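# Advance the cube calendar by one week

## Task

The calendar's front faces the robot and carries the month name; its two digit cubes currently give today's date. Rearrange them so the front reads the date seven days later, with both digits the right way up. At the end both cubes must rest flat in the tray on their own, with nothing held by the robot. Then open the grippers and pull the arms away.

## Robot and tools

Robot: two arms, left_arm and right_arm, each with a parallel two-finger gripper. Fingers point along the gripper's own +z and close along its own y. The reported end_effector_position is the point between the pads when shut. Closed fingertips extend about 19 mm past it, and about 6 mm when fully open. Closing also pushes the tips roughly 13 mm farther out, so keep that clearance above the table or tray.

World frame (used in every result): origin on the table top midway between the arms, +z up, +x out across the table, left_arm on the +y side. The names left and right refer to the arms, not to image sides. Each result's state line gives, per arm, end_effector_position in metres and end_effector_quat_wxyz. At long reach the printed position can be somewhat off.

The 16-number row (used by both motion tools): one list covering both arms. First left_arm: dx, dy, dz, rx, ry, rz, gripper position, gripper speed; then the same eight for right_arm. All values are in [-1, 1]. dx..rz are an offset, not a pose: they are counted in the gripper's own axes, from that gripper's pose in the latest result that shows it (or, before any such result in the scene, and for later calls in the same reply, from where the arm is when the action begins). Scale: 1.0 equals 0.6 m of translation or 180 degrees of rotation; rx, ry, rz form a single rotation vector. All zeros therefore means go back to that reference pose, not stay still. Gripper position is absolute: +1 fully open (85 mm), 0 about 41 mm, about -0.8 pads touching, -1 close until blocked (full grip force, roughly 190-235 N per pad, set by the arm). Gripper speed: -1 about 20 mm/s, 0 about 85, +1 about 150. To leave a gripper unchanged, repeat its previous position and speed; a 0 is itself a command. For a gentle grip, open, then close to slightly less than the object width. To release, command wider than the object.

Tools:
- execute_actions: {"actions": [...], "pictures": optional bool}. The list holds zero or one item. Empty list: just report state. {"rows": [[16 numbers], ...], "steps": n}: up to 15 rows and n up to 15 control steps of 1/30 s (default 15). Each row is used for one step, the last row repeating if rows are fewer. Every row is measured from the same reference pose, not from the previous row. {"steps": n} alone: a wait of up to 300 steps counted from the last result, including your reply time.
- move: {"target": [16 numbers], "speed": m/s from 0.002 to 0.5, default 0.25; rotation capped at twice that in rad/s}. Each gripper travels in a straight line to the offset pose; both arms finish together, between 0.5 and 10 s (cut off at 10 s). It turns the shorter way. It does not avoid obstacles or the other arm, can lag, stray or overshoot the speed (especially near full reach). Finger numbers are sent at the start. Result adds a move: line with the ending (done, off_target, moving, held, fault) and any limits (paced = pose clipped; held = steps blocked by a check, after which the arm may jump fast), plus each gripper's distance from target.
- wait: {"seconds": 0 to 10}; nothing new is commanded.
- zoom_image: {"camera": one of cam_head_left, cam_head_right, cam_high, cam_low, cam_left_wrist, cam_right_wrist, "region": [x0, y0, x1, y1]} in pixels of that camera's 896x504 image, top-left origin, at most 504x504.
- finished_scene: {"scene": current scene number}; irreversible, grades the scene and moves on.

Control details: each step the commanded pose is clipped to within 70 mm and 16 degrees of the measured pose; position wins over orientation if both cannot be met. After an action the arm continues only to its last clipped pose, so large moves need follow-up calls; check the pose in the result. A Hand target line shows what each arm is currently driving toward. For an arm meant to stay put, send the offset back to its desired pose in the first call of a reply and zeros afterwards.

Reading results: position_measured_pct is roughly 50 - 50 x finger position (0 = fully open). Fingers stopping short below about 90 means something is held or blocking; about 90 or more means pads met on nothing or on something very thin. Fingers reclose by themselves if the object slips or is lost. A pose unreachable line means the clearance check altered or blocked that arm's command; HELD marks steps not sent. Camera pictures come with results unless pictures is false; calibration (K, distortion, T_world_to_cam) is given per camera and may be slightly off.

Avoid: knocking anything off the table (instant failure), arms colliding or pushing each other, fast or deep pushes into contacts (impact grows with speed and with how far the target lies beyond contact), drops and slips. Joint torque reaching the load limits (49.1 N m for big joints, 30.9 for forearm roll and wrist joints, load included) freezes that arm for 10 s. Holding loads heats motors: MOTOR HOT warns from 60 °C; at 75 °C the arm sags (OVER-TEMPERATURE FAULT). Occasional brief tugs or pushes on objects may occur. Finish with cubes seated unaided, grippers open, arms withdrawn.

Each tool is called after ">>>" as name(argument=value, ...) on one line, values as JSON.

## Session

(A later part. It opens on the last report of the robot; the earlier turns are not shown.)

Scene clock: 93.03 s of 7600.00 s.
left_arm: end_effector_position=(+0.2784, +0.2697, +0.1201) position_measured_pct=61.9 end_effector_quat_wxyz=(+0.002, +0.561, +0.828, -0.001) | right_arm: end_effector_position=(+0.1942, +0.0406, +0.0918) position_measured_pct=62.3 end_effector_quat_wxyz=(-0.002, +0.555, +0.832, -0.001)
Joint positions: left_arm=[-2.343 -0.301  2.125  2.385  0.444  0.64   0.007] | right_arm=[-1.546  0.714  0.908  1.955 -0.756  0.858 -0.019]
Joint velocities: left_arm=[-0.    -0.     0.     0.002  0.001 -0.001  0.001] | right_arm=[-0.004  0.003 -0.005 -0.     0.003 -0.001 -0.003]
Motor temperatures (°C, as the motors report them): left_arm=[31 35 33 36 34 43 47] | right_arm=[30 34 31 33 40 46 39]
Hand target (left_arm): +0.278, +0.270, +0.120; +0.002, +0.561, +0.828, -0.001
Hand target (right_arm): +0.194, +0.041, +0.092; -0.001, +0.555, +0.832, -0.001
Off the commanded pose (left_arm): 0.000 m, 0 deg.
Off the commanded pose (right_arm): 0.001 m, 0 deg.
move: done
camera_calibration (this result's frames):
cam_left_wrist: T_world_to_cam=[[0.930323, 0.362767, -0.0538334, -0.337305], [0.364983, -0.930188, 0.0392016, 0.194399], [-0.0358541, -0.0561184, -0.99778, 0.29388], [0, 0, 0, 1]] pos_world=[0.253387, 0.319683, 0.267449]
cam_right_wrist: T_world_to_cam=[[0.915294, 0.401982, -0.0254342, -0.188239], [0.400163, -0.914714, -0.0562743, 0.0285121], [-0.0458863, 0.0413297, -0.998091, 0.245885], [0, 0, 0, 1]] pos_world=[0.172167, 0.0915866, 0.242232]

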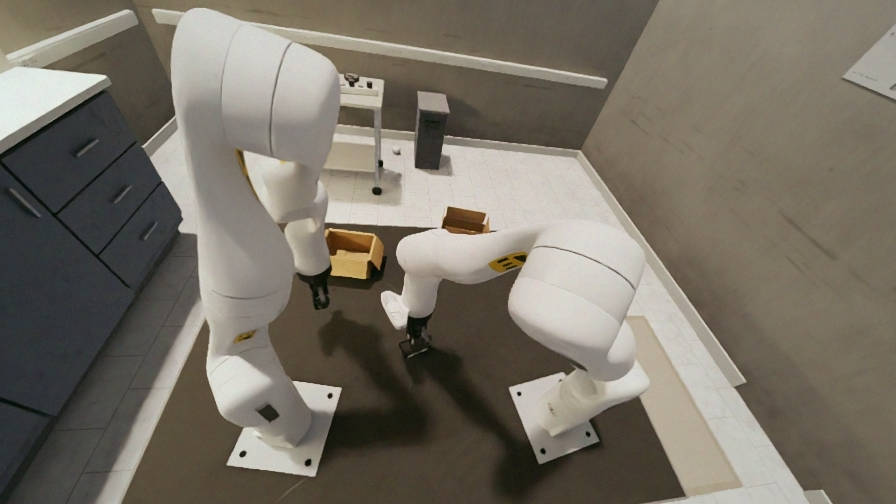

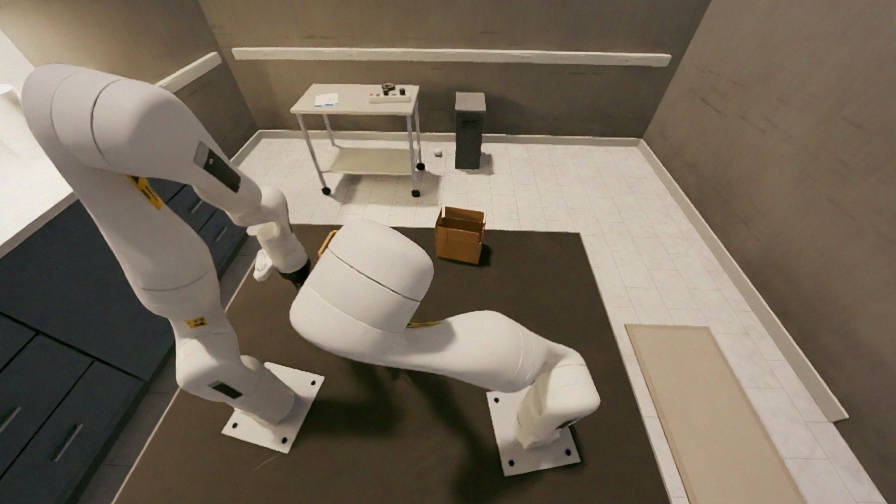

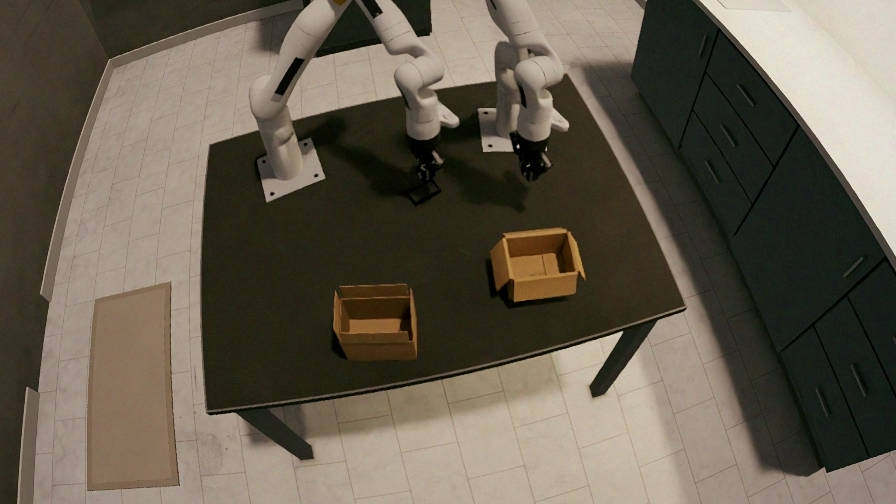

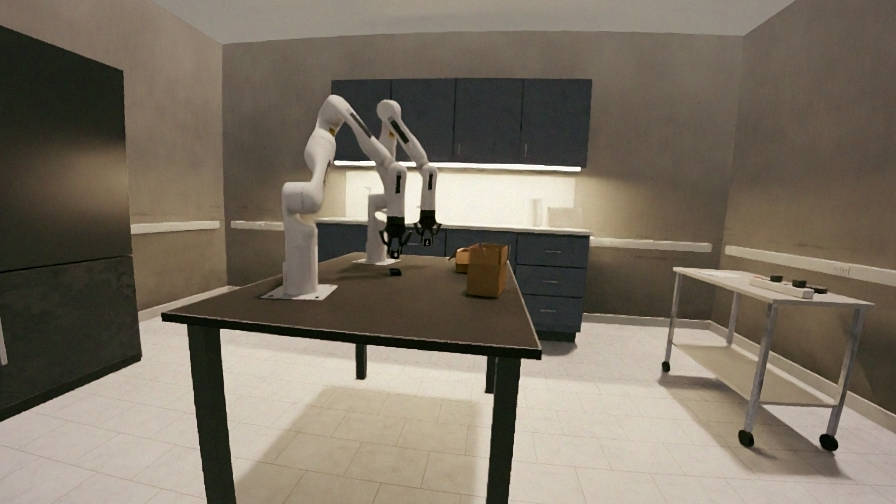

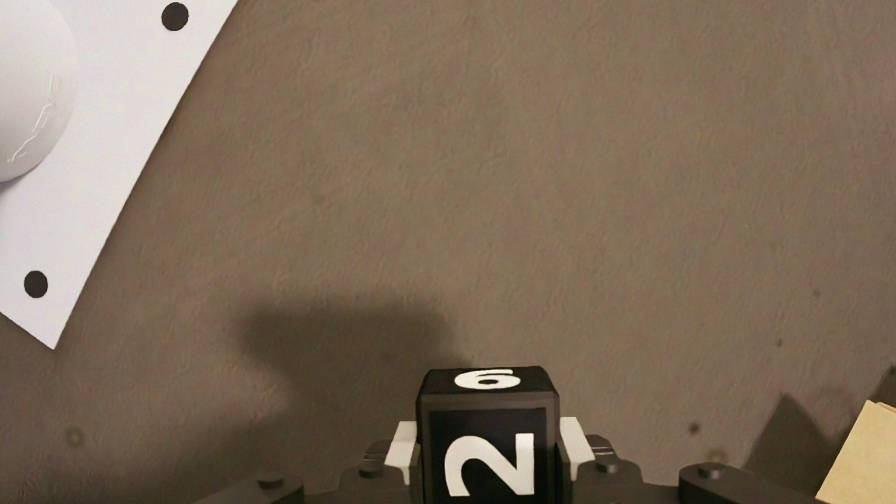

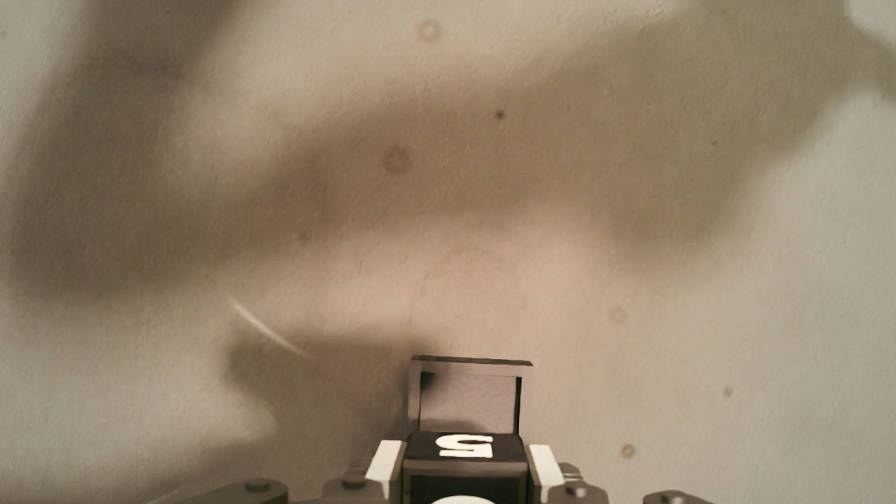

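>>> move(target=[0,0,0,0,0,0,-1,0,0.0135,0.006,0.002,0,0,0.005,-1,0], speed=0.05)

Scene clock: 96.90 s of 7600.00 s.
left_arm: end_effector_position=(+0.2784, +0.2697, +0.1201) position_measured_pct=61.9 end_effector_quat_wxyz=(+0.002, +0.561, +0.828, -0.001) | right_arm: end_effector_position=(+0.1944, +0.0495, +0.0907) position_measured_pct=62.3 end_effector_quat_wxyz=(-0.002, +0.561, +0.828, -0.001)
Joint positions: left_arm=[-2.343 -0.301  2.125  2.385  0.444  0.64   0.007] | right_arm=[-1.548  0.73   0.908  1.929 -0.762  0.872 -0.046]
Joint velocities: left_arm=[ 0.001 -0.    -0.     0.002  0.001  0.001 -0.001] | right_arm=[ 0.001  0.002 -0.001 -0.     0.001  0.002 -0.001]
Motor temperatures (°C, as the motors report them): left_arm=[31 35 33 36 34 43 47] | right_arm=[30 34 31 33 40 46 39]
Hand target (left_arm): +0.278, +0.270, +0.120; +0.002, +0.561, +0.828, -0.001
Hand target (right_arm): +0.194, +0.049, +0.091; -0.001, +0.561, +0.828, -0.001
Off the commanded pose (left_arm): 0.000 m, 0 deg.
Off the commanded pose (right_arm): 0.000 m, 0 deg.
After step 90, 0.17 s passed at rest.
move: done
camera_calibration (this result's frames):
cam_left_wrist: T_world_to_cam=[[0.930324, 0.362767, -0.0538306, -0.337307], [0.364983, -0.930189, 0.0392018, 0.194399], [-0.0358514, -0.0561176, -0.99778, 0.29388], [0, 0, 0, 1]] pos_world=[0.253388, 0.319683, 0.267449]
cam_right_wrist: T_world_to_cam=[[0.921484, 0.387587, -0.0253881, -0.192523], [0.385776, -0.92087, -0.0563509, 0.0396072], [-0.04522, 0.0421323, -0.998088, 0.24424], [0, 0, 0, 1]] pos_world=[0.173172, 0.100802, 0.241117]

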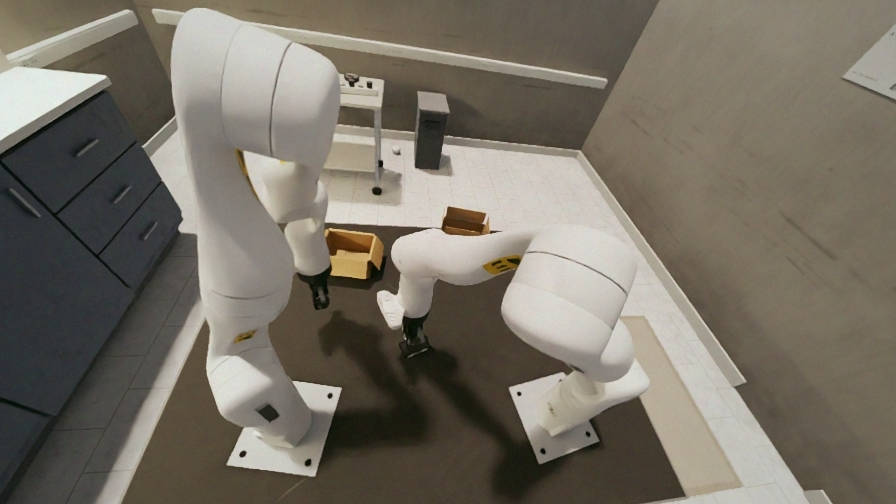

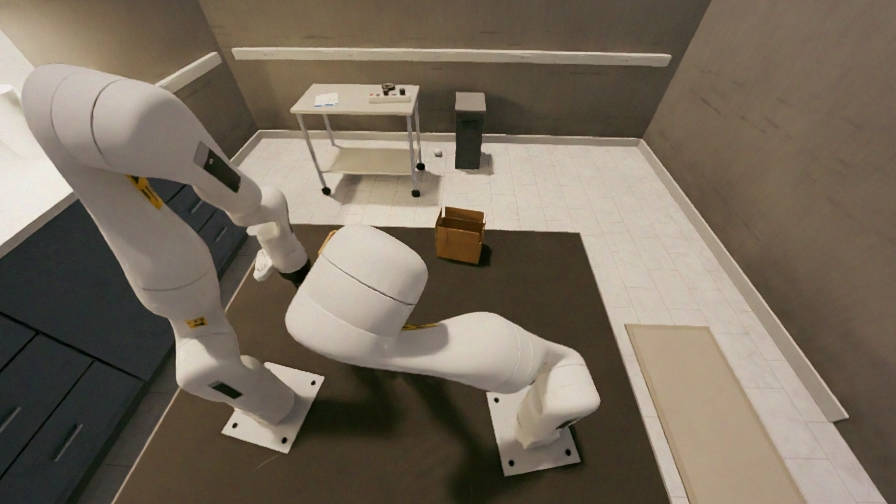

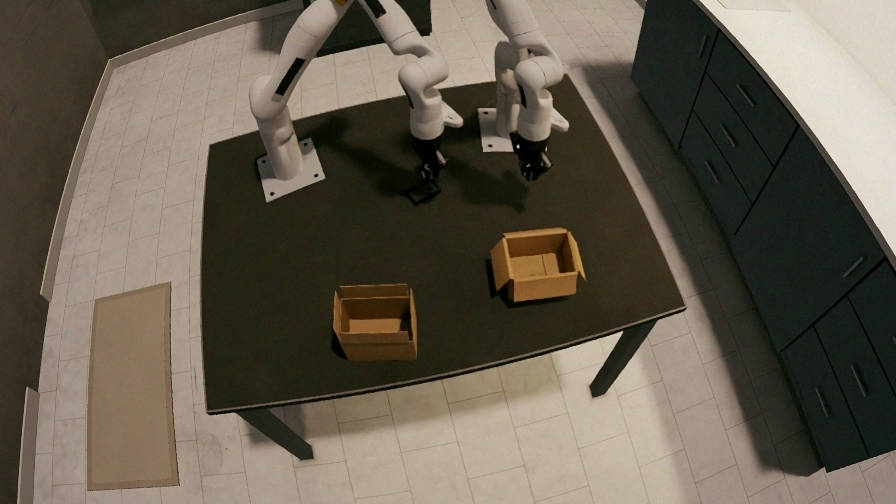

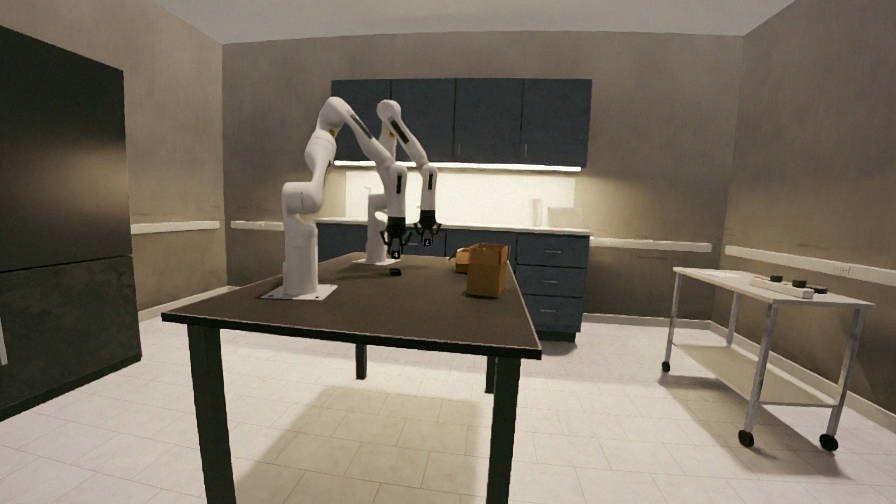

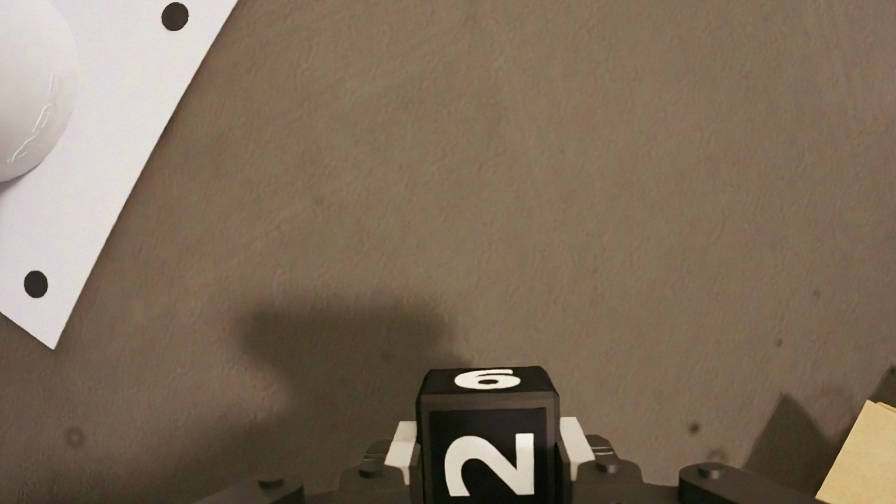

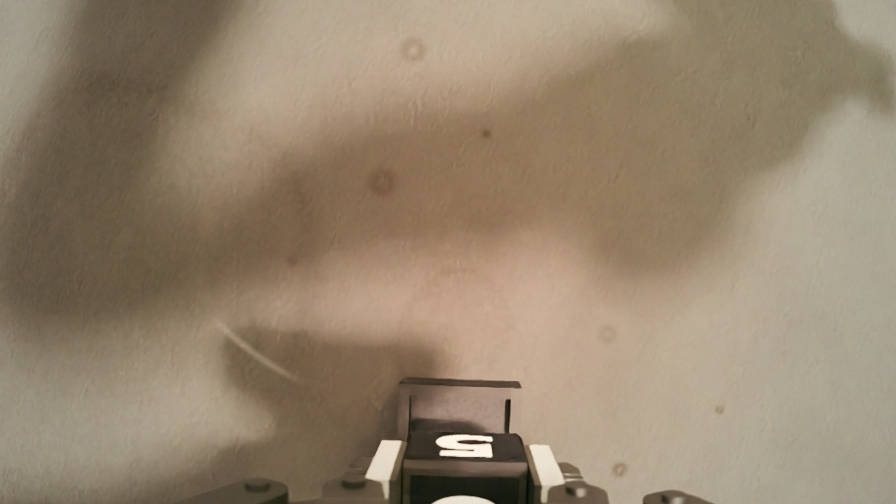

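>>> move(target=[0,0,0,0,0,0,-1,0,0,-0.0012,0.07,0,0,0,-1,0], speed=0.05)

Scene clock: 99.53 s of 7600.00 s.
left_arm: end_effector_position=(+0.2784, +0.2697, +0.1201) position_measured_pct=61.9 end_effector_quat_wxyz=(+0.002, +0.561, +0.828, -0.001) | right_arm: end_effector_position=(+0.1933, +0.0496, +0.0487) position_measured_pct=62.3 end_effector_quat_wxyz=(-0.002, +0.561, +0.828, -0.001)
Joint positions: left_arm=[-2.343 -0.301  2.125  2.385  0.444  0.64   0.007] | right_arm=[-1.498  0.799  0.824  1.962 -0.856  0.776  0.025]
Joint velocities: left_arm=[ 0.001  0.001 -0.001 -0.    -0.    -0.    -0.001] | right_arm=[ 0.003  0.003  0.001  0.    -0.    -0.001  0.   ]
Motor temperatures (°C, as the motors report them): left_arm=[31 35 33 36 34 43 47] | right_arm=[30 34 31 33 40 46 39]
Hand target (left_arm): +0.278, +0.270, +0.120; +0.002, +0.561, +0.828, -0.001
Hand target (right_arm): +0.193, +0.049, +0.049; -0.002, +0.561, +0.828, -0.001
Off the commanded pose (left_arm): 0.000 m, 0 deg.
Off the commanded pose (right_arm): 0.000 m, 0 deg.
move: done
camera_calibration (this result's frames):
cam_left_wrist: T_world_to_cam=[[0.930324, 0.362767, -0.0538277, -0.337309], [0.364983, -0.930189, 0.039202, 0.194399], [-0.0358488, -0.0561168, -0.99778, 0.293879], [0, 0, 0, 1]] pos_world=[0.253389, 0.319683, 0.267449]
cam_right_wrist: T_world_to_cam=[[0.921203, 0.388245, -0.0255311, -0.192583], [0.386397, -0.920568, -0.0570299, 0.0376425], [-0.0456447, 0.0426709, -0.998046, 0.202299], [0, 0, 0, 1]] pos_world=[0.172097, 0.10079, 0.199134]

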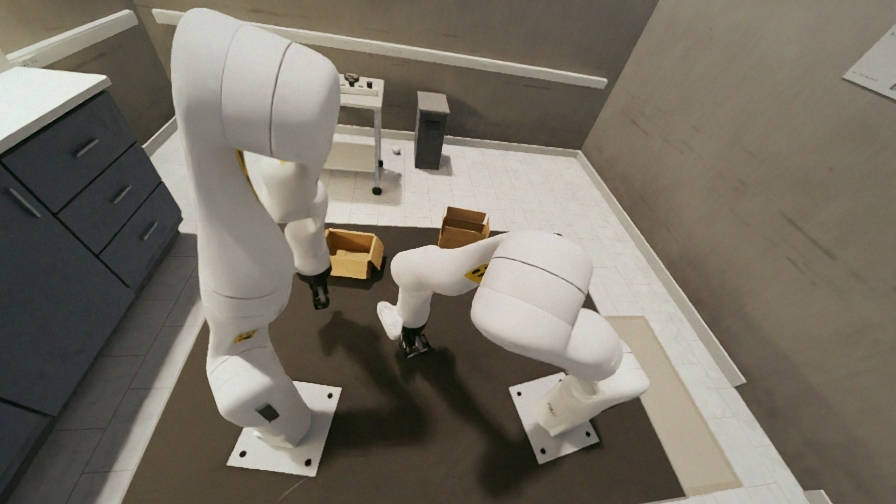

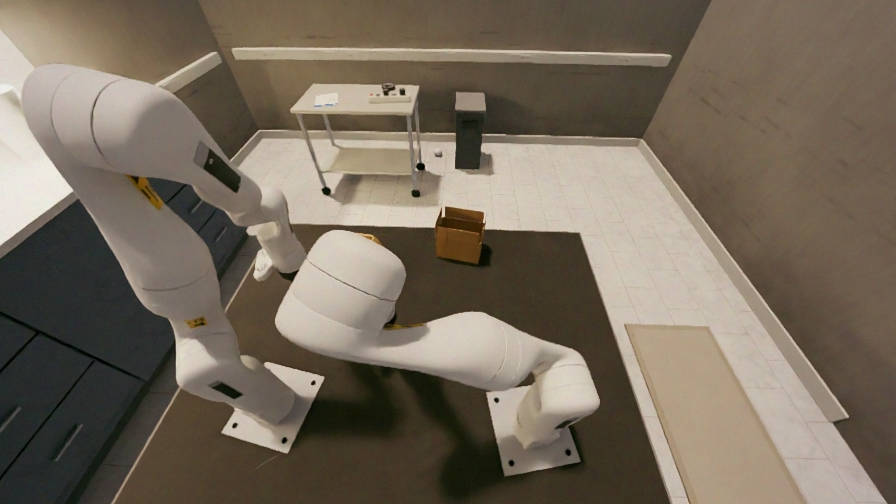

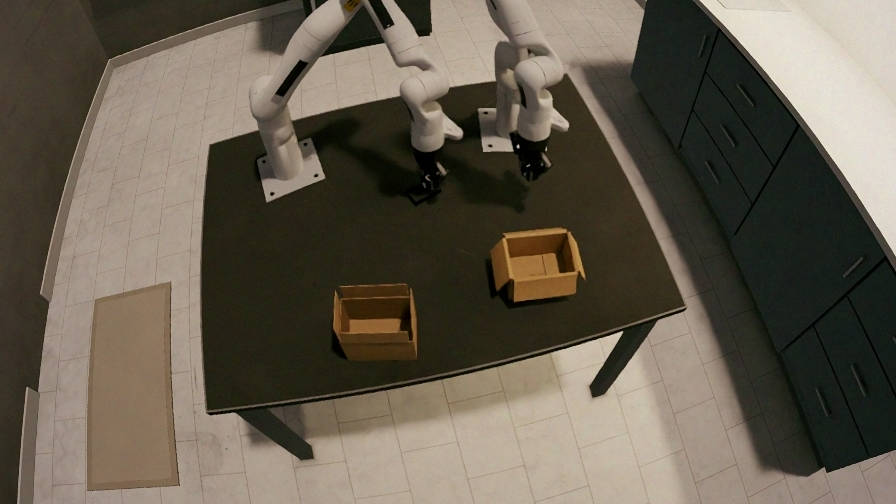

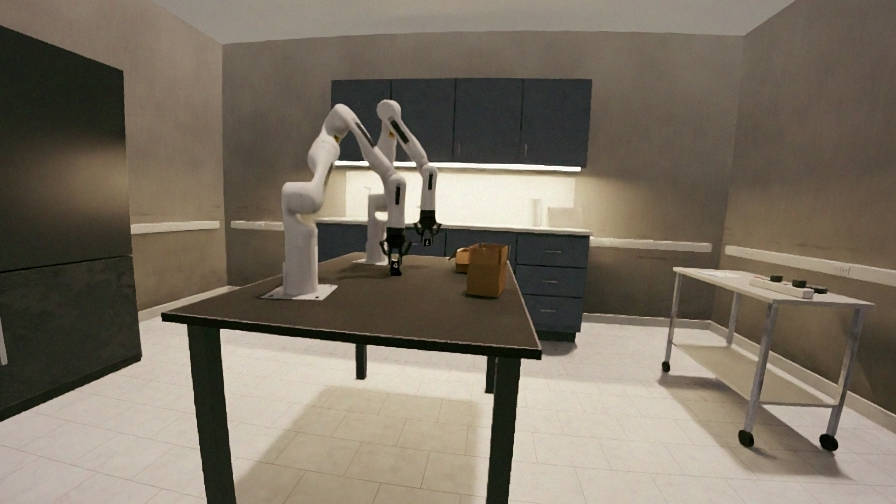

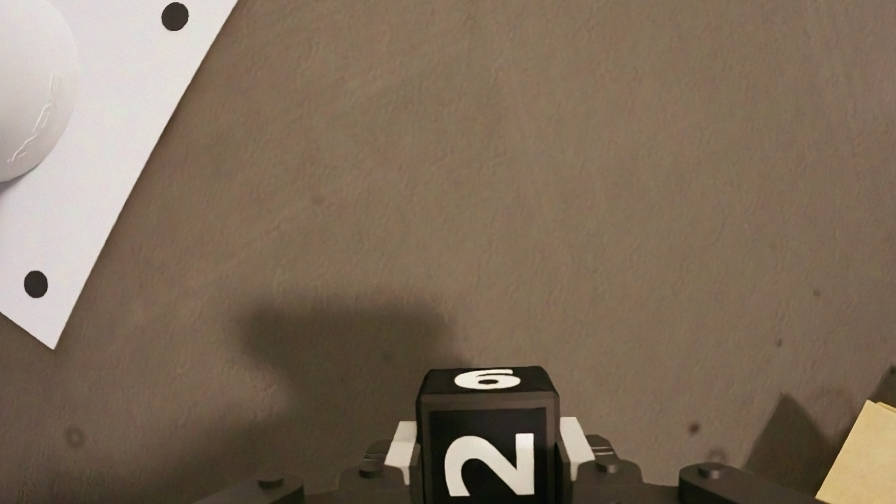

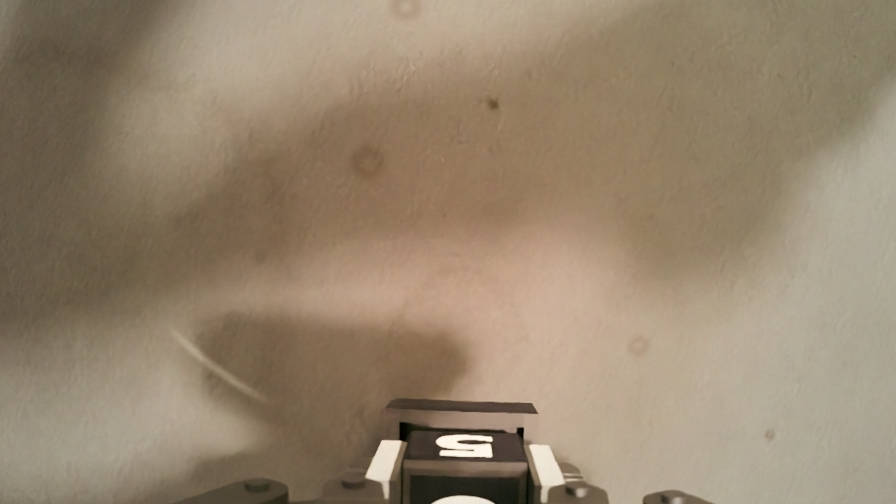

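>>> move(target=[0,0,0,0,0,0,-1,0,-0.0012,0,0.0175,0,0,0,-1,0], speed=0.02)

Scene clock: 101.70 s of 7600.00 s.
left_arm: end_effector_position=(+0.2784, +0.2697, +0.1201) position_measured_pct=61.9 end_effector_quat_wxyz=(+0.002, +0.561, +0.828, -0.001) | right_arm: end_effector_position=(+0.1934, +0.0490, +0.0382) position_measured_pct=62.3 end_effector_quat_wxyz=(-0.002, +0.561, +0.828, -0.001)
Joint positions: left_arm=[-2.343 -0.301  2.125  2.385  0.444  0.64   0.007] | right_arm=[-1.483  0.815  0.801  1.969 -0.88   0.752  0.046]
Joint velocities: left_arm=[-0.    -0.001 -0.    -0.001  0.001  0.     0.001] | right_arm=[ 0.001  0.001  0.001  0.    -0.    -0.     0.   ]
Motor temperatures (°C, as the motors report them): left_arm=[31 35 33 36 34 43 47] | right_arm=[30 34 31 32 40 46 39]
Hand target (left_arm): +0.278, +0.270, +0.120; +0.002, +0.561, +0.828, -0.001
Hand target (right_arm): +0.194, +0.049, +0.038; -0.002, +0.561, +0.828, -0.001
Off the commanded pose (left_arm): 0.000 m, 0 deg.
Off the commanded pose (right_arm): 0.000 m, 0 deg.
move: done
camera_calibration (this result's frames):
cam_left_wrist: T_world_to_cam=[[0.930324, 0.362767, -0.0538251, -0.33731], [0.364982, -0.930189, 0.0392022, 0.194398], [-0.0358462, -0.0561159, -0.997781, 0.293878], [0, 0, 0, 1]] pos_world=[0.25339, 0.319683, 0.26745]
cam_right_wrist: T_world_to_cam=[[0.921086, 0.388518, -0.0255571, -0.192731], [0.386657, -0.920443, -0.0572832, 0.0364636], [-0.0457794, 0.0428809, -0.998031, 0.191875], [0, 0, 0, 1]] pos_world=[0.172207, 0.100214, 0.18866]

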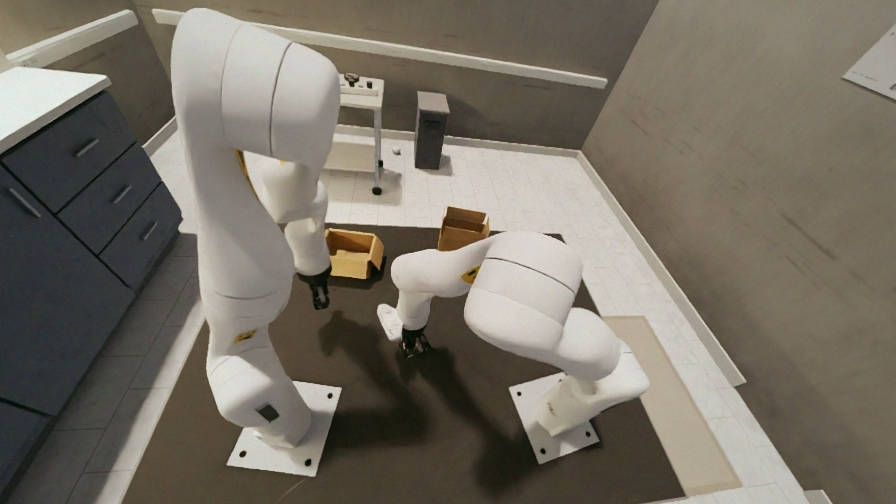

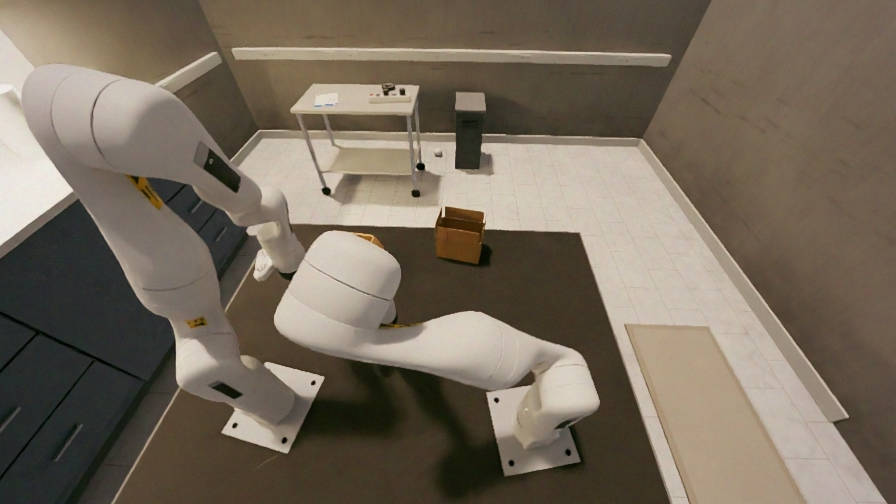

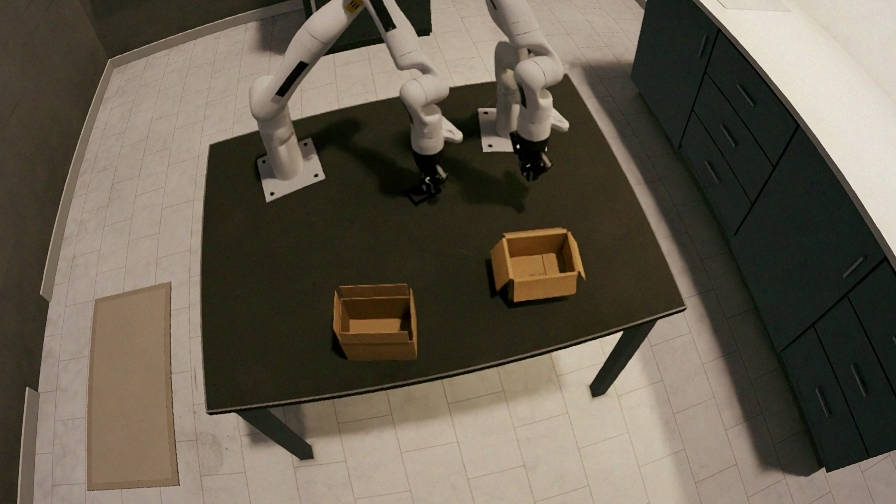

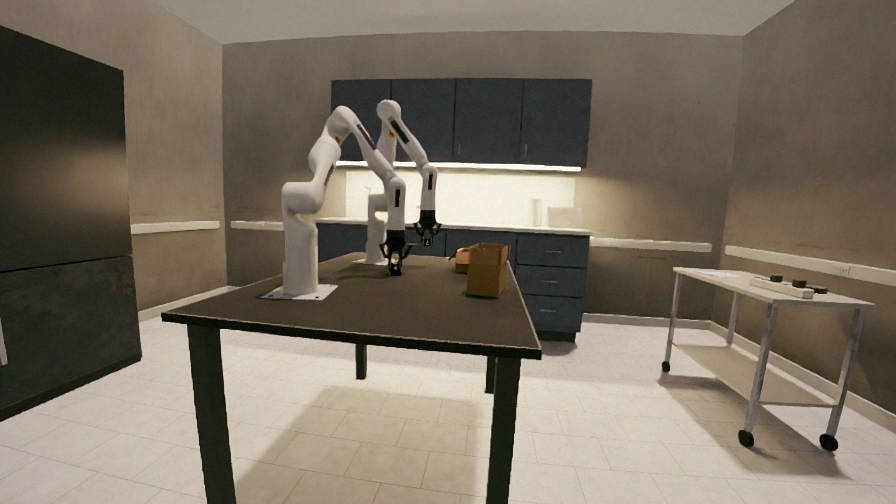

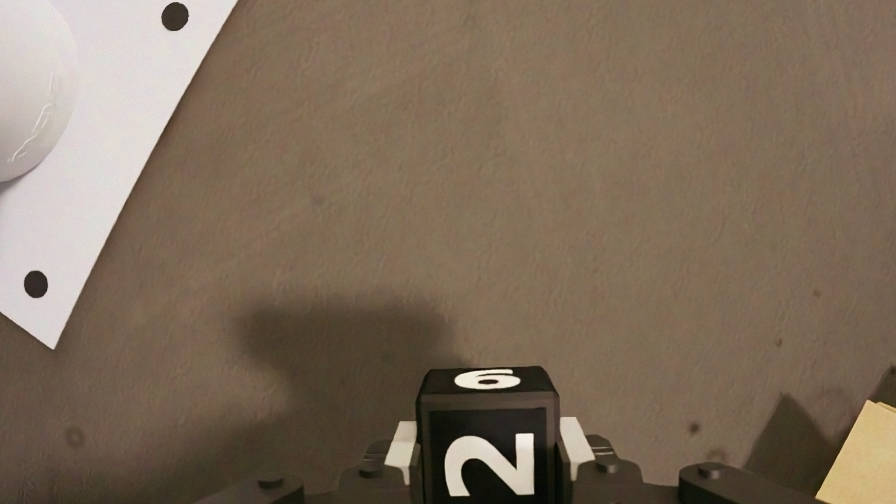

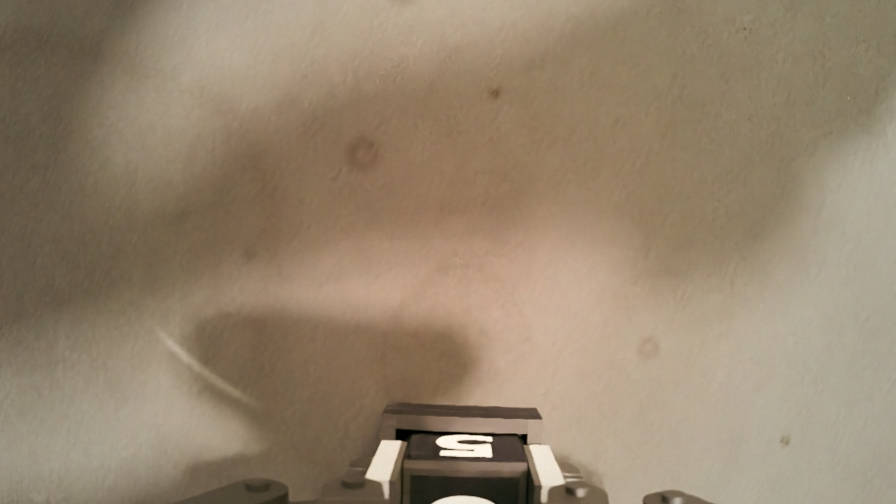

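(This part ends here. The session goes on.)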